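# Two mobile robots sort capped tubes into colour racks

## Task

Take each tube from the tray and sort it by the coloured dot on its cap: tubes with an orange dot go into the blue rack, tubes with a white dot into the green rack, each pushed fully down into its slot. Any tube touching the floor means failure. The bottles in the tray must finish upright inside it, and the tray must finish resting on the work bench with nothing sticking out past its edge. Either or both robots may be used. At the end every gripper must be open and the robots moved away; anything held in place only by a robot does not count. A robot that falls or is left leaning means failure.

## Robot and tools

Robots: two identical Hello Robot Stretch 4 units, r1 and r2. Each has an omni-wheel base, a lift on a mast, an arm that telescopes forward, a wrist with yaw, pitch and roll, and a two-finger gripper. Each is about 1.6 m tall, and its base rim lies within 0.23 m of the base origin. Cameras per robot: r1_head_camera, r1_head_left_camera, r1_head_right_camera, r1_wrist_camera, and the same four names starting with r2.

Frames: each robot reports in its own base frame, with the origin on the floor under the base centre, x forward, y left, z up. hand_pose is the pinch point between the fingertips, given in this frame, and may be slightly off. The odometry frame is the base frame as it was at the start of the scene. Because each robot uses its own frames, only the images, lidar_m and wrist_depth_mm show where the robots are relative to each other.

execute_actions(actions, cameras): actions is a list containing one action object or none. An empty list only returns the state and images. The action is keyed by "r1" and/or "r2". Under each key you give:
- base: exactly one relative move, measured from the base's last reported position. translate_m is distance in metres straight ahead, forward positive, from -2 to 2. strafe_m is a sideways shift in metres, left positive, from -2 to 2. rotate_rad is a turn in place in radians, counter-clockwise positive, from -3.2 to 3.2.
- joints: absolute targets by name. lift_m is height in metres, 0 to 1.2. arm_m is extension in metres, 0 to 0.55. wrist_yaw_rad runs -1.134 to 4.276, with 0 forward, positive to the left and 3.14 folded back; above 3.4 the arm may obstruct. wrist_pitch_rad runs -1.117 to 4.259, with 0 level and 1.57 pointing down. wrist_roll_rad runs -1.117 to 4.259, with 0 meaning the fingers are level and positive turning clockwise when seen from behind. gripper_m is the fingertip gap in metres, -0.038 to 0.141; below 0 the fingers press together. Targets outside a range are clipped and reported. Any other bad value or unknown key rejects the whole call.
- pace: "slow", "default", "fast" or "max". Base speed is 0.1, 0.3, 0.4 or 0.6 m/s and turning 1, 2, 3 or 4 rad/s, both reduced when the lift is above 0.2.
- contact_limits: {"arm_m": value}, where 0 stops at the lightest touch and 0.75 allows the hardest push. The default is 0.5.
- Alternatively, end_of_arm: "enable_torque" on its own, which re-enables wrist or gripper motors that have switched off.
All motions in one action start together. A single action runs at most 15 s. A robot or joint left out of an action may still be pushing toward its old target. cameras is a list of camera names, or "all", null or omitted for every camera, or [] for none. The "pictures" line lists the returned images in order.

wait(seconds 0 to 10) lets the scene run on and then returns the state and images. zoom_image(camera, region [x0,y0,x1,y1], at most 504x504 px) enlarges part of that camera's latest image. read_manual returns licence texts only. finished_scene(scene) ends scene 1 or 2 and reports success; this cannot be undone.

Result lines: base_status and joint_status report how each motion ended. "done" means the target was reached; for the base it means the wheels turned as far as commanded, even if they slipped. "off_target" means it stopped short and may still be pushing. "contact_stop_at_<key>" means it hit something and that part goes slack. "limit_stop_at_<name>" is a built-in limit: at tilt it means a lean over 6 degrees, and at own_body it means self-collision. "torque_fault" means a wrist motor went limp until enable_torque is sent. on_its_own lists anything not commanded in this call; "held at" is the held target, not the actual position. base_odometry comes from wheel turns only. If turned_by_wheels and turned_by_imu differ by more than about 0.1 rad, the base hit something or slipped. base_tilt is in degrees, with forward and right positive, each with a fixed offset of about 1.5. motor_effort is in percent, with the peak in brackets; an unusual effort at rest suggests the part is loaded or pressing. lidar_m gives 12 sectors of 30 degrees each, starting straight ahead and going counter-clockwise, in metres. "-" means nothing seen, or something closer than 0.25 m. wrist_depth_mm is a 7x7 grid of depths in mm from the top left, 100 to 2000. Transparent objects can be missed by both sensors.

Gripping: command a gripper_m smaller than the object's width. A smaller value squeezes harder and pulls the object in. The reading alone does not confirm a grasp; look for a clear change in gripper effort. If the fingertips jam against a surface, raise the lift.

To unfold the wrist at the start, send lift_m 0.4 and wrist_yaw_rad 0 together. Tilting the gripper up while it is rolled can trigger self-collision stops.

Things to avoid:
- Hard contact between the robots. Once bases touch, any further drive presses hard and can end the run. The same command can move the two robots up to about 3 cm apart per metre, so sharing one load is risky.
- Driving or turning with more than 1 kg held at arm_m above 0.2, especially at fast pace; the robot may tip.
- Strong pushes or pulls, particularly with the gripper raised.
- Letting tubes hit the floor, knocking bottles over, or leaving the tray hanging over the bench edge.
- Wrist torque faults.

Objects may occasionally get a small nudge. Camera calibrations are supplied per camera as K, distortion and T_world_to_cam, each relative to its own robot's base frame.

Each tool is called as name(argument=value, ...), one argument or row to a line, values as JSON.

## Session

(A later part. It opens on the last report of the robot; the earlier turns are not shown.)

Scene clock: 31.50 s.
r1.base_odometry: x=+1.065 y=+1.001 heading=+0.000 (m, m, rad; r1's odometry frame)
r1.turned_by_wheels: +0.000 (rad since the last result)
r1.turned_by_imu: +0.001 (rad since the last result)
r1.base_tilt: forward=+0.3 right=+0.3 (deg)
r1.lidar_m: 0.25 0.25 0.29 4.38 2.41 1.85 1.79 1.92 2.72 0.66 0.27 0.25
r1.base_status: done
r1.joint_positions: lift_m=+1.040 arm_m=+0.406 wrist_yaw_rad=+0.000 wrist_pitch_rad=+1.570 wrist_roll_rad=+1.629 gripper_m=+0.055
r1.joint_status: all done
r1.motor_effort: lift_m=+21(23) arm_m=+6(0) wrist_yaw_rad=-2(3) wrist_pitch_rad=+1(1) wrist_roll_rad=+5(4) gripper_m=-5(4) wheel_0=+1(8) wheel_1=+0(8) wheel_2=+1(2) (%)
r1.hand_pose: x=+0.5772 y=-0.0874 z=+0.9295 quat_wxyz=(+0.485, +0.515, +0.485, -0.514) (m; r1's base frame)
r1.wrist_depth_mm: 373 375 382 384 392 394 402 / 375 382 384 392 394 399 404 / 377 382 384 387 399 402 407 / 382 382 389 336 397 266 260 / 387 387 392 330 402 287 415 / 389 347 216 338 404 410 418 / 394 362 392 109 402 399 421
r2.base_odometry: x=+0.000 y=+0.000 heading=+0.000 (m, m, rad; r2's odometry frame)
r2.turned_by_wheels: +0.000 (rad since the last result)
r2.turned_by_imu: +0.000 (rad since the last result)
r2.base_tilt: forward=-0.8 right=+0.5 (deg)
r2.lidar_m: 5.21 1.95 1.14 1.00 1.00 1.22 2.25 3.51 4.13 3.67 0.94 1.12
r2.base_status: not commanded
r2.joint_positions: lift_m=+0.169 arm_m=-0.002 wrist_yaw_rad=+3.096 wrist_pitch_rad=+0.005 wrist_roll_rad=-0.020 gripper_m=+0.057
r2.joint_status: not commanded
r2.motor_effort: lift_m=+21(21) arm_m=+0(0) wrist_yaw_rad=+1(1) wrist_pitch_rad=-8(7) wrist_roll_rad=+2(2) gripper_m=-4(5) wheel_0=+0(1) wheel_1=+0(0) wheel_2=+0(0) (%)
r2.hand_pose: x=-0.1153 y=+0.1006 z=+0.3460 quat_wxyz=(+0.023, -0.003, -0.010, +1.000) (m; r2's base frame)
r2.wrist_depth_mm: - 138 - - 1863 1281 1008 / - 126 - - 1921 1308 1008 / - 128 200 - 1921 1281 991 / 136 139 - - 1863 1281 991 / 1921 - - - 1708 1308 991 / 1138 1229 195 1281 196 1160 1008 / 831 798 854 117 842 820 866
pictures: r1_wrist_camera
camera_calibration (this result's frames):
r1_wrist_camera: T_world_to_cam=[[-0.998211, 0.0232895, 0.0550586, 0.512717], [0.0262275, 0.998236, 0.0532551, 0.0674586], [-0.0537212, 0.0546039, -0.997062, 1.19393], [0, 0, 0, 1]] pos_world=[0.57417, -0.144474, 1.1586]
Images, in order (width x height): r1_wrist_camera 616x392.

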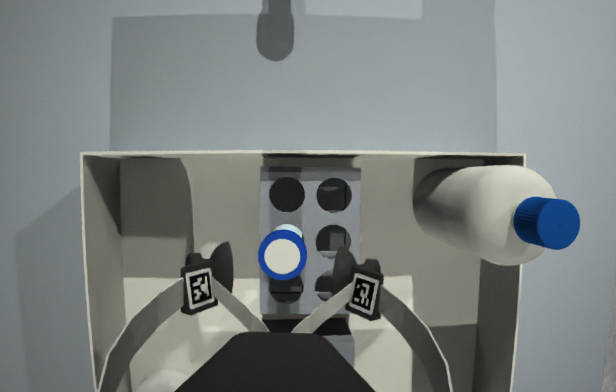

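execute_actions(
  actions=[
    {"r1":{"joints":{"lift_m":0.986,"gripper_m":0.045},"pace":"fast"}},
  ],
  cameras=[],
)

execute_actions(
  actions=[
    {"r1":{"joints":{"gripper_m":0.012}}},
  ],
  cameras=[],
)

execute_actions(
  actions=[
    {"r1":{"joints":{"lift_m":1.07},"pace":"fast"}},
  ],
  cameras=["r1_wrist_camera"],
)

execute_actions(
  actions=[
    {"r1":{"base":{"strafe_m":-0.447},"joints":{"lift_m":1.12,"arm_m":0.391},"pace":"fast"}},
  ],
  cameras=[],
)

execute_actions(
  actions=[
    {"r1":{"joints":{"lift_m":1.045},"pace":"fast"}},
  ],
  cameras=["r1_wrist_camera"],
)

Scene clock: 34.17 s.
r1.base_odometry: x=+1.065 y=+1.001 heading=+0.000 (m, m, rad; r1's odometry frame)
r1.turned_by_wheels: +0.000 (rad since the last result)
r1.turned_by_imu: +0.000 (rad since the last result)
r1.base_tilt: forward=+0.2 right=+0.2 (deg)
r1.lidar_m: 0.25 0.25 0.30 4.37 2.39 1.84 1.80 1.90 2.73 0.68 0.29 0.25
r1.base_status: not commanded
r1.joint_positions: lift_m=+0.986 arm_m=+0.406 wrist_yaw_rad=+0.000 wrist_pitch_rad=+1.570 wrist_roll_rad=+1.629 gripper_m=+0.045
r1.joint_status: all done
r1.motor_effort: lift_m=+16(19) arm_m=+5(6) wrist_yaw_rad=-3(2) wrist_pitch_rad=+0(0) wrist_roll_rad=+5(1) gripper_m=-1(4) wheel_0=+2(2) wheel_1=+0(0) wheel_2=+1(1) (%)
r1.hand_pose: x=+0.5772 y=-0.0874 z=+0.8759 quat_wxyz=(+0.485, +0.515, +0.485, -0.514) (m; r1's base frame)
r1.wrist_depth_mm: 324 325 330 332 338 343 345 / 327 329 334 338 340 345 345 / 329 330 330 340 342 347 349 / 286 332 336 279 342 259 206 / 303 332 334 268 345 273 206 / 301 334 200 219 287 353 300 / 296 338 340 108 347 353 304
r2.base_odometry: x=+0.000 y=+0.000 heading=+0.000 (m, m, rad; r2's odometry frame)
r2.turned_by_wheels: +0.000 (rad since the last result)
r2.turned_by_imu: +0.000 (rad since the last result)
r2.base_tilt: forward=-0.9 right=+0.3 (deg)
r2.lidar_m: 5.22 1.96 1.17 1.00 1.01 1.20 2.25 3.51 4.17 3.70 0.93 1.10
r2.base_status: not commanded
r2.joint_positions: lift_m=+0.169 arm_m=-0.002 wrist_yaw_rad=+3.096 wrist_pitch_rad=+0.005 wrist_roll_rad=-0.020 gripper_m=+0.057
r2.joint_status: not commanded
r2.motor_effort: lift_m=+21(21) arm_m=-1(0) wrist_yaw_rad=+1(1) wrist_pitch_rad=-7(7) wrist_roll_rad=+2(2) gripper_m=-4(4) wheel_0=+0(0) wheel_1=+0(0) wheel_2=+1(0) (%)
r2.hand_pose: x=-0.1153 y=+0.1006 z=+0.3460 quat_wxyz=(+0.023, -0.003, -0.010, +1.000) (m; r2's base frame)
r2.wrist_depth_mm: - 138 - - 1921 1281 1025 / - 126 - - 1921 1255 1025 / - 128 199 - 1863 1281 991 / 137 139 - - 1921 1281 991 / 1808 - - - 1808 1281 991 / 1182 1205 195 1281 195 1182 1008 / 831 788 842 118 854 820 866
pictures: none
No camera images: the call's "cameras" was empty. Leave "cameras" out to get every camera's image.

Scene clock: 35.27 s.
r1.base_odometry: x=+1.065 y=+1.001 heading=+0.000 (m, m, rad; r1's odometry frame)
r1.turned_by_wheels: +0.000 (rad since the last result)
r1.turned_by_imu: +0.000 (rad since the last result)
r1.base_tilt: forward=+0.3 right=+0.4 (deg)
r1.lidar_m: 0.25 0.25 0.29 4.37 2.39 1.85 1.79 1.91 2.72 0.66 0.27 0.25
r1.base_status: not commanded
r1.joint_positions: lift_m=+0.986 arm_m=+0.406 wrist_yaw_rad=+0.000 wrist_pitch_rad=+1.570 wrist_roll_rad=+1.629 gripper_m=+0.012
r1.joint_status: all done
r1.motor_effort: lift_m=+16(16) arm_m=+5(6) wrist_yaw_rad=-3(2) wrist_pitch_rad=+0(0) wrist_roll_rad=+1(1) gripper_m=-14(18) wheel_0=+1(1) wheel_1=+1(0) wheel_2=+1(1) (%)
r1.hand_pose: x=+0.5772 y=-0.0874 z=+0.8759 quat_wxyz=(+0.485, +0.515, +0.485, -0.514) (m; r1's base frame)
r1.wrist_depth_mm: 324 325 330 334 338 342 345 / 324 329 334 336 342 345 349 / 327 329 334 338 343 347 349 / 286 330 334 278 343 257 206 / 304 336 336 256 345 272 206 / 303 332 209 219 191 353 300 / 297 338 342 108 349 355 304
r2.base_odometry: x=+0.000 y=+0.000 heading=+0.000 (m, m, rad; r2's odometry frame)
r2.turned_by_wheels: +0.000 (rad since the last result)
r2.turned_by_imu: +0.000 (rad since the last result)
r2.base_tilt: forward=-0.8 right=+0.2 (deg)
r2.lidar_m: 5.21 1.96 1.15 1.00 1.00 1.19 2.25 3.49 4.13 3.69 0.94 1.14
r2.base_status: not commanded
r2.joint_positions: lift_m=+0.169 arm_m=-0.002 wrist_yaw_rad=+3.096 wrist_pitch_rad=+0.005 wrist_roll_rad=-0.020 gripper_m=+0.057
r2.joint_status: not commanded
r2.motor_effort: lift_m=+21(21) arm_m=+0(0) wrist_yaw_rad=+0(0) wrist_pitch_rad=-7(7) wrist_roll_rad=+2(1) gripper_m=-4(4) wheel_0=+0(1) wheel_1=+0(0) wheel_2=+0(0) (%)
r2.hand_pose: x=-0.1153 y=+0.1006 z=+0.3460 quat_wxyz=(+0.023, -0.003, -0.010, +1.000) (m; r2's base frame)
r2.wrist_depth_mm: - 138 - - 1921 1281 1008 / - 126 - - 1863 1281 1008 / - 128 198 - 1921 1308 1008 / 137 139 - - 1921 1308 1025 / 1808 - - - 1756 1281 991 / 1182 1229 194 1281 196 1160 991 / 831 798 842 118 842 831 878
pictures: none
No camera images: the call's "cameras" was empty. Leave "cameras" out to get every camera's image.

Scene clock: 36.37 s.
r1.base_odometry: x=+1.065 y=+1.001 heading=+0.000 (m, m, rad; r1's odometry frame)
r1.turned_by_wheels: +0.000 (rad since the last result)
r1.turned_by_imu: +0.000 (rad since the last result)
r1.base_tilt: forward=+0.3 right=+0.3 (deg)
r1.lidar_m: 0.25 0.25 0.28 4.38 2.41 1.85 1.78 1.91 2.73 0.66 0.29 0.25
r1.base_status: not commanded
r1.joint_positions: lift_m=+1.070 arm_m=+0.406 wrist_yaw_rad=+0.000 wrist_pitch_rad=+1.570 wrist_roll_rad=+1.629 gripper_m=+0.012
r1.joint_status: all done
r1.motor_effort: lift_m=+21(23) arm_m=+5(6) wrist_yaw_rad=-1(1) wrist_pitch_rad=+1(1) wrist_roll_rad=+5(1) gripper_m=-13(14) wheel_0=+2(1) wheel_1=+1(0) wheel_2=+1(1) (%)
r1.hand_pose: x=+0.5772 y=-0.0874 z=+0.9595 quat_wxyz=(+0.485, +0.515, +0.485, -0.514) (m; r1's base frame)
r1.wrist_depth_mm: 402 407 415 418 421 427 427 / 404 410 413 421 421 433 433 / 410 413 421 427 433 436 436 / 410 413 421 368 421 290 439 / 415 421 421 255 430 338 445 / 418 375 209 218 190 436 449 / 418 402 424 108 436 433 459
r2.base_odometry: x=+0.000 y=+0.000 heading=+0.000 (m, m, rad; r2's odometry frame)
r2.turned_by_wheels: +0.000 (rad since the last result)
r2.turned_by_imu: +0.000 (rad since the last result)
r2.base_tilt: forward=-0.9 right=+0.3 (deg)
r2.lidar_m: 5.21 1.95 1.15 0.99 1.01 1.20 2.25 3.50 4.14 3.69 0.94 1.13
r2.base_status: not commanded
r2.joint_positions: lift_m=+0.169 arm_m=-0.002 wrist_yaw_rad=+3.096 wrist_pitch_rad=+0.005 wrist_roll_rad=-0.020 gripper_m=+0.057
r2.joint_status: not commanded
r2.motor_effort: lift_m=+21(21) arm_m=+0(0) wrist_yaw_rad=+0(2) wrist_pitch_rad=-6(7) wrist_roll_rad=+2(3) gripper_m=-5(6) wheel_0=+0(0) wheel_1=+0(0) wheel_2=+0(0) (%)
r2.hand_pose: x=-0.1153 y=+0.1006 z=+0.3460 quat_wxyz=(+0.023, -0.003, -0.010, +1.000) (m; r2's base frame)
r2.wrist_depth_mm: - 138 - - 1863 1255 1042 / - 126 - - 1983 1308 1008 / - 128 198 - 1863 1281 991 / 137 139 - - 1921 1336 991 / 1863 - - - 1756 1308 1008 / 1160 1182 195 1308 196 1160 1008 / 831 798 842 118 854 831 891
pictures: r1_wrist_camera
camera_calibration (this result's frames):
r1_wrist_camera: T_world_to_cam=[[-0.998211, 0.0232894, 0.0550586, 0.511073], [0.0262274, 0.998236, 0.0532551, 0.0658624], [-0.0537212, 0.0546039, -0.997062, 1.22381], [0, 0, 0, 1]] pos_world=[0.574177, -0.144474, 1.18857]
Images, in order (width x height): r1_wrist_camera 616x392.

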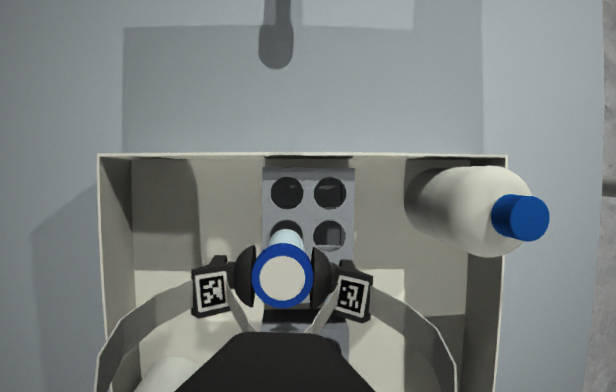

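Scene clock: 39.00 s.
r1.base_odometry: x=+1.065 y=+0.554 heading=+0.000 (m, m, rad; r1's odometry frame)
r1.turned_by_wheels: +0.000 (rad since the last result)
r1.turned_by_imu: -0.001 (rad since the last result)
r1.base_tilt: forward=+0.3 right=+0.4 (deg)
r1.lidar_m: 0.25 0.25 0.26 0.81 2.42 1.85 1.83 1.95 2.78 3.92 0.25 0.25
r1.base_status: done
r1.joint_positions: lift_m=+1.120 arm_m=+0.392 wrist_yaw_rad=+0.000 wrist_pitch_rad=+1.570 wrist_roll_rad=+1.629 gripper_m=+0.012
r1.joint_status: all done
r1.motor_effort: lift_m=+21(23) arm_m=-5(6) wrist_yaw_rad=-3(3) wrist_pitch_rad=+0(1) wrist_roll_rad=+2(2) gripper_m=-15(13) wheel_0=-1(6) wheel_1=-1(9) wheel_2=+1(0) (%)
r1.hand_pose: x=+0.5631 y=-0.0874 z=+1.0095 quat_wxyz=(+0.485, +0.515, +0.485, -0.514) (m; r1's base frame)
r1.wrist_depth_mm: 449 459 466 469 477 878 1281 / 455 459 469 473 469 484 488 / 455 466 466 469 480 484 492 / 462 469 473 477 484 492 492 / 469 466 469 256 484 492 496 / 473 473 209 218 191 492 504 / 477 477 484 109 492 500 508
r2.base_odometry: x=+0.000 y=+0.000 heading=+0.000 (m, m, rad; r2's odometry frame)
r2.turned_by_wheels: +0.000 (rad since the last result)
r2.turned_by_imu: +0.000 (rad since the last result)
r2.base_tilt: forward=-0.8 right=+0.2 (deg)
r2.lidar_m: 5.20 1.93 1.17 0.99 1.01 1.20 2.24 3.52 4.12 3.68 0.94 1.12
r2.base_status: not commanded
r2.joint_positions: lift_m=+0.169 arm_m=-0.002 wrist_yaw_rad=+3.096 wrist_pitch_rad=+0.005 wrist_roll_rad=-0.020 gripper_m=+0.057
r2.joint_status: not commanded
r2.motor_effort: lift_m=+21(21) arm_m=+0(0) wrist_yaw_rad=-1(1) wrist_pitch_rad=-7(6) wrist_roll_rad=+2(2) gripper_m=-3(3) wheel_0=+0(0) wheel_1=+0(0) wheel_2=+0(0) (%)
r2.hand_pose: x=-0.1153 y=+0.1006 z=+0.3460 quat_wxyz=(+0.023, -0.003, -0.010, +1.000) (m; r2's base frame)
r2.wrist_depth_mm: - 138 - - 1921 1308 1042 / - 126 - - 1921 1308 1042 / - 128 200 - 1921 1281 1008 / 136 139 - - 1921 1281 1008 / 1921 - - - 1863 1281 1008 / 1182 1229 195 1308 196 1182 991 / 820 798 842 118 854 831 878
pictures: none
No camera images: the call's "cameras" was empty. Leave "cameras" out to get every camera's image.

Scene clock: 40.07 s.
r1.base_odometry: x=+1.065 y=+0.554 heading=+0.000 (m, m, rad; r1's odometry frame)
r1.turned_by_wheels: +0.000 (rad since the last result)
r1.turned_by_imu: +0.000 (rad since the last result)
r1.base_tilt: forward=+0.3 right=+0.3 (deg)
r1.lidar_m: 0.25 0.25 0.26 0.82 2.44 1.87 1.82 1.94 2.76 3.92 0.25 0.25
r1.base_status: not commanded
r1.joint_positions: lift_m=+1.045 arm_m=+0.392 wrist_yaw_rad=+0.000 wrist_pitch_rad=+1.570 wrist_roll_rad=+1.629 gripper_m=+0.012
r1.joint_status: all done
r1.motor_effort: lift_m=+16(19) arm_m=-5(5) wrist_yaw_rad=-2(2) wrist_pitch_rad=+0(1) wrist_roll_rad=+2(6) gripper_m=-15(13) wheel_0=-1(1) wheel_1=-1(1) wheel_2=+1(0) (%)
r1.hand_pose: x=+0.5631 y=-0.0874 z=+0.9349 quat_wxyz=(+0.485, +0.515, +0.485, -0.514) (m; r1's base frame)
r1.wrist_depth_mm: 379 382 387 394 397 402 407 / 379 384 392 394 397 404 407 / 384 387 397 397 404 407 410 / 389 394 399 399 399 407 415 / 392 394 402 257 410 418 421 / 394 394 209 219 192 421 424 / 397 399 402 109 413 421 427
r2.base_odometry: x=+0.000 y=+0.000 heading=+0.000 (m, m, rad; r2's odometry frame)
r2.turned_by_wheels: +0.000 (rad since the last result)
r2.turned_by_imu: +0.000 (rad since the last result)
r2.base_tilt: forward=-0.8 right=+0.3 (deg)
r2.lidar_m: 5.22 1.96 1.15 1.00 1.01 1.21 2.26 3.51 4.13 3.68 0.93 1.13
r2.base_status: not commanded
r2.joint_positions: lift_m=+0.169 arm_m=-0.002 wrist_yaw_rad=+3.096 wrist_pitch_rad=+0.005 wrist_roll_rad=-0.020 gripper_m=+0.057
r2.joint_status: not commanded
r2.motor_effort: lift_m=+21(21) arm_m=+0(0) wrist_yaw_rad=+2(0) wrist_pitch_rad=-6(8) wrist_roll_rad=+0(2) gripper_m=-2(3) wheel_0=+0(0) wheel_1=+0(0) wheel_2=+0(0) (%)
r2.hand_pose: x=-0.1153 y=+0.1006 z=+0.3460 quat_wxyz=(+0.023, -0.003, -0.010, +1.000) (m; r2's base frame)
r2.wrist_depth_mm: - 138 - - 1863 1308 1008 / - 126 - - 1921 1308 1025 / - 128 198 - 1863 1308 991 / 136 139 - - 1863 1308 991 / 1863 - - - 1808 1281 1008 / 1160 1205 194 1281 196 1182 991 / 842 798 831 118 842 831 866
pictures: r1_wrist_camera
camera_calibration (this result's frames):
r1_wrist_camera: T_world_to_cam=[[-0.998209, 0.0233307, 0.0550779, 0.498274], [0.0262698, 0.998235, 0.0532546, 0.0675201], [-0.0537382, 0.0546062, -0.997061, 1.19854], [0, 0, 0, 1]] pos_world=[0.560015, -0.144474, 1.16398]
Images, in order (width x height): r1_wrist_camera 616x392.

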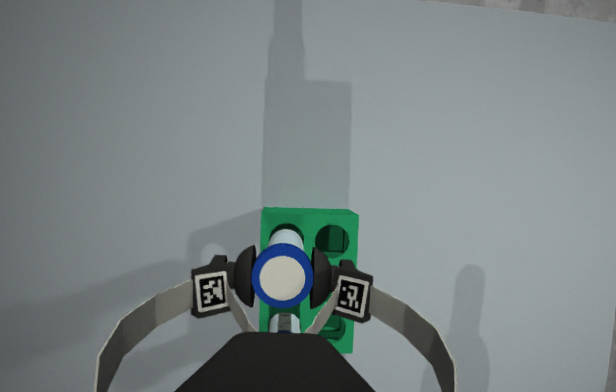

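execute_actions(
  actions=[
    {"r1":{"joints":{"lift_m":0.982},"pace":"slow"}},
  ],
  cameras=[],
)

execute_actions(
  actions=[
    {"r1":{"joints":{"gripper_m":0.055}}},
  ],
  cameras=["r1_wrist_camera"],
)

execute_actions(
  actions=[
    {"r1":{"base":{"strafe_m":0.558},"joints":{"lift_m":1.05,"arm_m":0.405},"pace":"fast"}},
  ],
  cameras=["r1_wrist_camera","r1_head_right_camera"],
)

zoom_image(
  camera="r1_head_right_camera",
  region=[170,320,350,420],
)

Scene clock: 42.80 s.
r1.base_odometry: x=+1.065 y=+0.554 heading=+0.000 (m, m, rad; r1's odometry frame)
r1.turned_by_wheels: +0.000 (rad since the last result)
r1.turned_by_imu: +0.000 (rad since the last result)
r1.base_tilt: forward=+0.2 right=+0.2 (deg)
r1.lidar_m: 0.25 0.25 0.25 0.80 2.43 1.86 1.83 1.93 2.76 3.93 0.25 0.25
r1.base_status: not commanded
r1.joint_positions: lift_m=+0.982 arm_m=+0.392 wrist_yaw_rad=+0.000 wrist_pitch_rad=+1.570 wrist_roll_rad=+1.629 gripper_m=+0.012
r1.joint_status: all done
r1.motor_effort: lift_m=+16(16) arm_m=-5(5) wrist_yaw_rad=-2(1) wrist_pitch_rad=+0(1) wrist_roll_rad=+2(1) gripper_m=-13(12) wheel_0=-1(1) wheel_1=-1(1) wheel_2=+1(1) (%)
r1.hand_pose: x=+0.5631 y=-0.0874 z=+0.8720 quat_wxyz=(+0.485, +0.515, +0.485, -0.514) (m; r1's base frame)
r1.wrist_depth_mm: 320 320 327 329 332 336 342 / 319 324 327 336 336 340 345 / 325 329 330 334 338 342 347 / 325 329 332 338 343 347 351 / 329 332 338 257 345 345 353 / 329 330 209 219 192 355 355 / 334 338 340 109 347 353 357
r2.base_odometry: x=+0.000 y=+0.000 heading=+0.000 (m, m, rad; r2's odometry frame)
r2.turned_by_wheels: +0.000 (rad since the last result)
r2.turned_by_imu: +0.000 (rad since the last result)
r2.base_tilt: forward=-0.8 right=+0.3 (deg)
r2.lidar_m: 5.21 1.94 1.16 1.00 1.01 1.21 2.23 3.50 4.13 3.69 0.95 1.13
r2.base_status: not commanded
r2.joint_positions: lift_m=+0.169 arm_m=-0.002 wrist_yaw_rad=+3.096 wrist_pitch_rad=+0.005 wrist_roll_rad=-0.020 gripper_m=+0.057
r2.joint_status: not commanded
r2.motor_effort: lift_m=+21(21) arm_m=+0(1) wrist_yaw_rad=+1(0) wrist_pitch_rad=-8(8) wrist_roll_rad=+0(3) gripper_m=-3(5) wheel_0=+0(0) wheel_1=+0(0) wheel_2=+1(0) (%)
r2.hand_pose: x=-0.1153 y=+0.1006 z=+0.3460 quat_wxyz=(+0.023, -0.003, -0.010, +1.000) (m; r2's base frame)
r2.wrist_depth_mm: - 138 - - 1921 1308 1025 / - 126 - - 1863 1281 1042 / - 128 200 - 1921 1255 1025 / 136 139 - - 1863 1308 1008 / 1863 - - - 1808 1281 1008 / 1182 1205 194 1281 196 1160 1008 / 820 809 854 118 854 820 878
pictures: none
No camera images: the call's "cameras" was empty. Leave "cameras" out to get every camera's image.

Scene clock: 44.03 s.
r1.base_odometry: x=+1.065 y=+0.554 heading=+0.000 (m, m, rad; r1's odometry frame)
r1.turned_by_wheels: +0.000 (rad since the last result)
r1.turned_by_imu: +0.000 (rad since the last result)
r1.base_tilt: forward=+0.3 right=+0.3 (deg)
r1.lidar_m: 0.25 0.25 0.25 0.80 2.45 1.88 1.82 1.94 2.76 3.90 0.26 0.25
r1.base_status: not commanded
r1.joint_positions: lift_m=+0.982 arm_m=+0.392 wrist_yaw_rad=+0.000 wrist_pitch_rad=+1.570 wrist_roll_rad=+1.629 gripper_m=+0.055
r1.joint_status: all done
r1.motor_effort: lift_m=+16(16) arm_m=-5(5) wrist_yaw_rad=-2(1) wrist_pitch_rad=+1(1) wrist_roll_rad=+2(5) gripper_m=-3(11) wheel_0=-1(1) wheel_1=-1(1) wheel_2=+1(1) (%)
r1.hand_pose: x=+0.5631 y=-0.0874 z=+0.8720 quat_wxyz=(+0.485, +0.515, +0.485, -0.514) (m; r1's base frame)
r1.wrist_depth_mm: 320 322 325 330 332 340 340 / 320 324 329 334 338 340 345 / 324 329 332 332 338 343 347 / 327 330 332 336 340 345 349 / 327 330 334 277 343 347 351 / 330 334 216 221 285 353 351 / 332 338 340 109 349 353 357
r2.base_odometry: x=+0.000 y=+0.000 heading=+0.000 (m, m, rad; r2's odometry frame)
r2.turned_by_wheels: +0.000 (rad since the last result)
r2.turned_by_imu: +0.000 (rad since the last result)
r2.base_tilt: forward=-0.8 right=+0.3 (deg)
r2.lidar_m: 5.21 1.95 1.17 1.01 1.00 1.20 2.25 3.50 4.14 3.68 0.95 1.12
r2.base_status: not commanded
r2.joint_positions: lift_m=+0.169 arm_m=-0.002 wrist_yaw_rad=+3.096 wrist_pitch_rad=+0.005 wrist_roll_rad=-0.020 gripper_m=+0.057
r2.joint_status: not commanded
r2.motor_effort: lift_m=+21(21) arm_m=+0(0) wrist_yaw_rad=+1(0) wrist_pitch_rad=-8(6) wrist_roll_rad=+2(1) gripper_m=-1(4) wheel_0=+0(0) wheel_1=+0(0) wheel_2=+1(0) (%)
r2.hand_pose: x=-0.1153 y=+0.1006 z=+0.3460 quat_wxyz=(+0.023, -0.003, -0.010, +1.000) (m; r2's base frame)
r2.wrist_depth_mm: - 138 - - 1921 1281 1042 / - 126 - - 1983 1308 1008 / - 128 199 - 1921 1281 1008 / 137 139 - - 1863 1281 1008 / 1863 - - - 1808 1308 991 / 1138 1182 195 1281 196 1160 991 / 831 788 842 118 854 831 866
pictures: r1_wrist_camera
camera_calibration (this result's frames):
r1_wrist_camera: T_world_to_cam=[[-0.998209, 0.0233309, 0.055078, 0.501738], [0.0262699, 0.998235, 0.0532546, 0.0708734], [-0.0537383, 0.0546062, -0.997061, 1.13576], [0, 0, 0, 1]] pos_world=[0.560012, -0.144474, 1.10101]
Images, in order (width x height): r1_wrist_camera 616x392.

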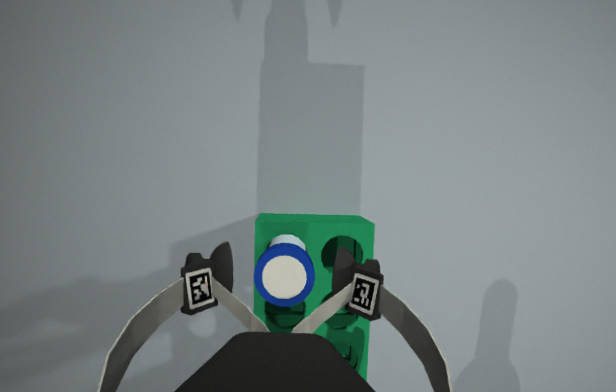

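Scene clock: 46.87 s.
r1.base_odometry: x=+1.065 y=+1.112 heading=+0.000 (m, m, rad; r1's odometry frame)
r1.turned_by_wheels: +0.000 (rad since the last result)
r1.turned_by_imu: +0.001 (rad since the last result)
r1.base_tilt: forward=+0.3 right=+0.3 (deg)
r1.lidar_m: 0.25 0.25 0.31 4.27 2.38 1.84 1.78 1.90 2.71 0.68 0.27 0.25
r1.base_status: done
r1.joint_positions: lift_m=+1.050 arm_m=+0.404 wrist_yaw_rad=+0.000 wrist_pitch_rad=+1.570 wrist_roll_rad=+1.629 gripper_m=+0.055
r1.joint_status: all done
r1.motor_effort: lift_m=+21(24) arm_m=+5(7) wrist_yaw_rad=-2(2) wrist_pitch_rad=+1(1) wrist_roll_rad=+3(2) gripper_m=-2(5) wheel_0=+1(10) wheel_1=-1(8) wheel_2=+1(3) (%)
r1.hand_pose: x=+0.5752 y=-0.0874 z=+0.9395 quat_wxyz=(+0.485, +0.515, +0.485, -0.514) (m; r1's base frame)
r1.wrist_depth_mm: 382 353 357 351 375 268 227 / 384 387 389 338 399 267 413 / 389 389 397 343 407 384 415 / 392 392 402 345 407 413 421 / 394 397 397 343 410 413 424 / 399 265 215 349 415 421 427 / 399 258 366 108 368 427 430
r2.base_odometry: x=+0.000 y=+0.000 heading=+0.000 (m, m, rad; r2's odometry frame)
r2.turned_by_wheels: +0.000 (rad since the last result)
r2.turned_by_imu: +0.000 (rad since the last result)
r2.base_tilt: forward=-0.7 right=+0.3 (deg)
r2.lidar_m: 5.20 1.94 1.16 1.00 1.01 1.20 2.26 3.49 4.15 3.68 0.93 1.13
r2.base_status: not commanded
r2.joint_positions: lift_m=+0.169 arm_m=-0.002 wrist_yaw_rad=+3.096 wrist_pitch_rad=+0.005 wrist_roll_rad=-0.020 gripper_m=+0.057
r2.joint_status: not commanded
r2.motor_effort: lift_m=+21(21) arm_m=+0(0) wrist_yaw_rad=+2(1) wrist_pitch_rad=-7(7) wrist_roll_rad=+2(3) gripper_m=-3(4) wheel_0=+0(0) wheel_1=+0(0) wheel_2=+0(0) (%)
r2.hand_pose: x=-0.1153 y=+0.1006 z=+0.3460 quat_wxyz=(+0.023, -0.003, -0.010, +1.000) (m; r2's base frame)
r2.wrist_depth_mm: - 138 - - 1921 1308 1025 / - 126 - - 1921 1308 1025 / - 128 200 - 1983 1308 1008 / 136 139 - - 1863 1308 1008 / 1863 - - - 1756 1308 991 / 1205 1229 194 1281 196 1160 1008 / 820 788 842 117 854 820 891
pictures: r1_head_right_camera, r1_wrist_camera
camera_calibration (this result's frames):
r1_wrist_camera: T_world_to_cam=[[-0.99821, 0.0233144, 0.0550714, 0.510155], [0.0262531, 0.998236, 0.0532548, 0.0669658], [-0.0537327, 0.0546053, -0.997061, 1.20377], [0, 0, 0, 1]] pos_world=[0.572166, -0.144474, 1.16857]
Images, in order (width x height): r1_head_right_camera 420x672, r1_wrist_camera 616x392.

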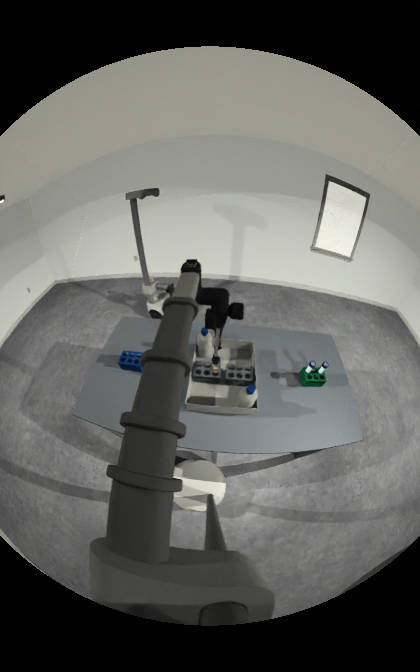

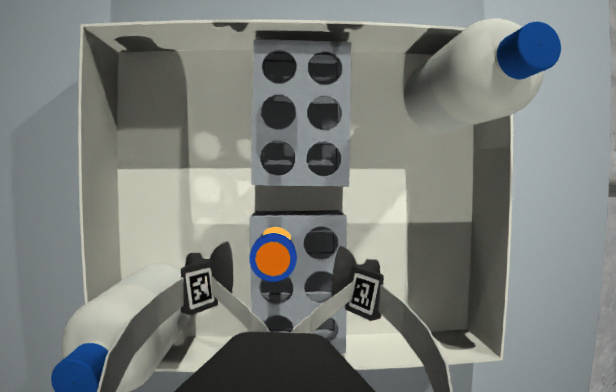

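Region (170, 320, 350, 420) of r1_head_right_camera's 420x672 image, scaled by 2.800, with more detail than that image has.

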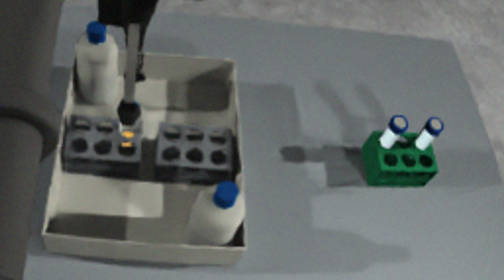

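execute_actions(
  actions=[
    {"r1":{"base":{"strafe_m":0.004},"joints":{"lift_m":0.984,"arm_m":0.413},"pace":"fast"}},
  ],
  cameras=["r1_wrist_camera"],
)

execute_actions(
  actions=[
    {"r1":{"joints":{"gripper_m":0.012}}},
  ],
  cameras=[],
)

execute_actions(
  actions=[
    {"r1":{"joints":{"lift_m":1.08},"pace":"fast"}},
  ],
  cameras=["r1_wrist_camera"],
)

execute_actions(
  actions=[
    {"r1":{"base":{"strafe_m":0.38},"pace":"fast"}},
  ],
  cameras=["r1_wrist_camera"],
)

Scene clock: 49.43 s.
r1.base_odometry: x=+1.065 y=+1.116 heading=+0.000 (m, m, rad; r1's odometry frame)
r1.turned_by_wheels: +0.000 (rad since the last result)
r1.turned_by_imu: +0.000 (rad since the last result)
r1.base_tilt: forward=+0.3 right=+0.3 (deg)
r1.lidar_m: 0.25 0.25 0.30 4.26 2.40 1.83 1.76 1.91 2.71 0.67 0.26 0.25
r1.base_status: done
r1.joint_positions: lift_m=+0.984 arm_m=+0.412 wrist_yaw_rad=+0.000 wrist_pitch_rad=+1.570 wrist_roll_rad=+1.629 gripper_m=+0.055
r1.joint_status: all done
r1.motor_effort: lift_m=+16(19) arm_m=+5(6) wrist_yaw_rad=-3(1) wrist_pitch_rad=+0(0) wrist_roll_rad=+3(2) gripper_m=-1(4) wheel_0=-1(4) wheel_1=+1(3) wheel_2=+1(0) (%)
r1.hand_pose: x=+0.5832 y=-0.0874 z=+0.8739 quat_wxyz=(+0.485, +0.515, +0.485, -0.514) (m; r1's base frame)
r1.wrist_depth_mm: 276 320 325 298 332 243 - / 281 325 325 274 336 265 217 / 285 325 330 274 340 342 303 / 285 330 334 334 342 343 303 / 303 330 332 277 345 347 303 / 283 245 216 220 283 349 293 / 195 211 336 109 315 329 303
r2.base_odometry: x=+0.000 y=+0.000 heading=+0.000 (m, m, rad; r2's odometry frame)
r2.turned_by_wheels: +0.000 (rad since the last result)
r2.turned_by_imu: +0.000 (rad since the last result)
r2.base_tilt: forward=-0.9 right=+0.4 (deg)
r2.lidar_m: 5.21 1.93 1.17 0.99 1.01 1.19 2.26 3.51 4.15 3.68 0.96 1.13
r2.base_status: not commanded
r2.joint_positions: lift_m=+0.169 arm_m=-0.002 wrist_yaw_rad=+3.096 wrist_pitch_rad=+0.005 wrist_roll_rad=-0.020 gripper_m=+0.057
r2.joint_status: not commanded
r2.motor_effort: lift_m=+21(21) arm_m=+0(0) wrist_yaw_rad=+0(1) wrist_pitch_rad=-8(6) wrist_roll_rad=+1(1) gripper_m=-4(2) wheel_0=+0(1) wheel_1=+0(0) wheel_2=+0(0) (%)
r2.hand_pose: x=-0.1153 y=+0.1006 z=+0.3460 quat_wxyz=(+0.023, -0.003, -0.010, +1.000) (m; r2's base frame)
r2.wrist_depth_mm: - 138 - - 1863 1308 1060 / - 126 - - - 1281 1025 / - 128 199 - 1863 1255 1025 / 137 139 - - 1921 1308 991 / 1863 - - - 1756 1281 1008 / 1160 1229 195 1308 196 1160 1008 / 842 798 842 118 854 831 878
pictures: r1_wrist_camera
camera_calibration (this result's frames):
r1_wrist_camera: T_world_to_cam=[[-0.998205, 0.0233789, 0.0551363, 0.521698], [0.0263211, 0.998234, 0.0532531, 0.0702109], [-0.0537939, 0.0546088, -0.997058, 1.13883], [0, 0, 0, 1]] pos_world=[0.580175, -0.144474, 1.10297]
Images, in order (width x height): r1_wrist_camera 616x392.

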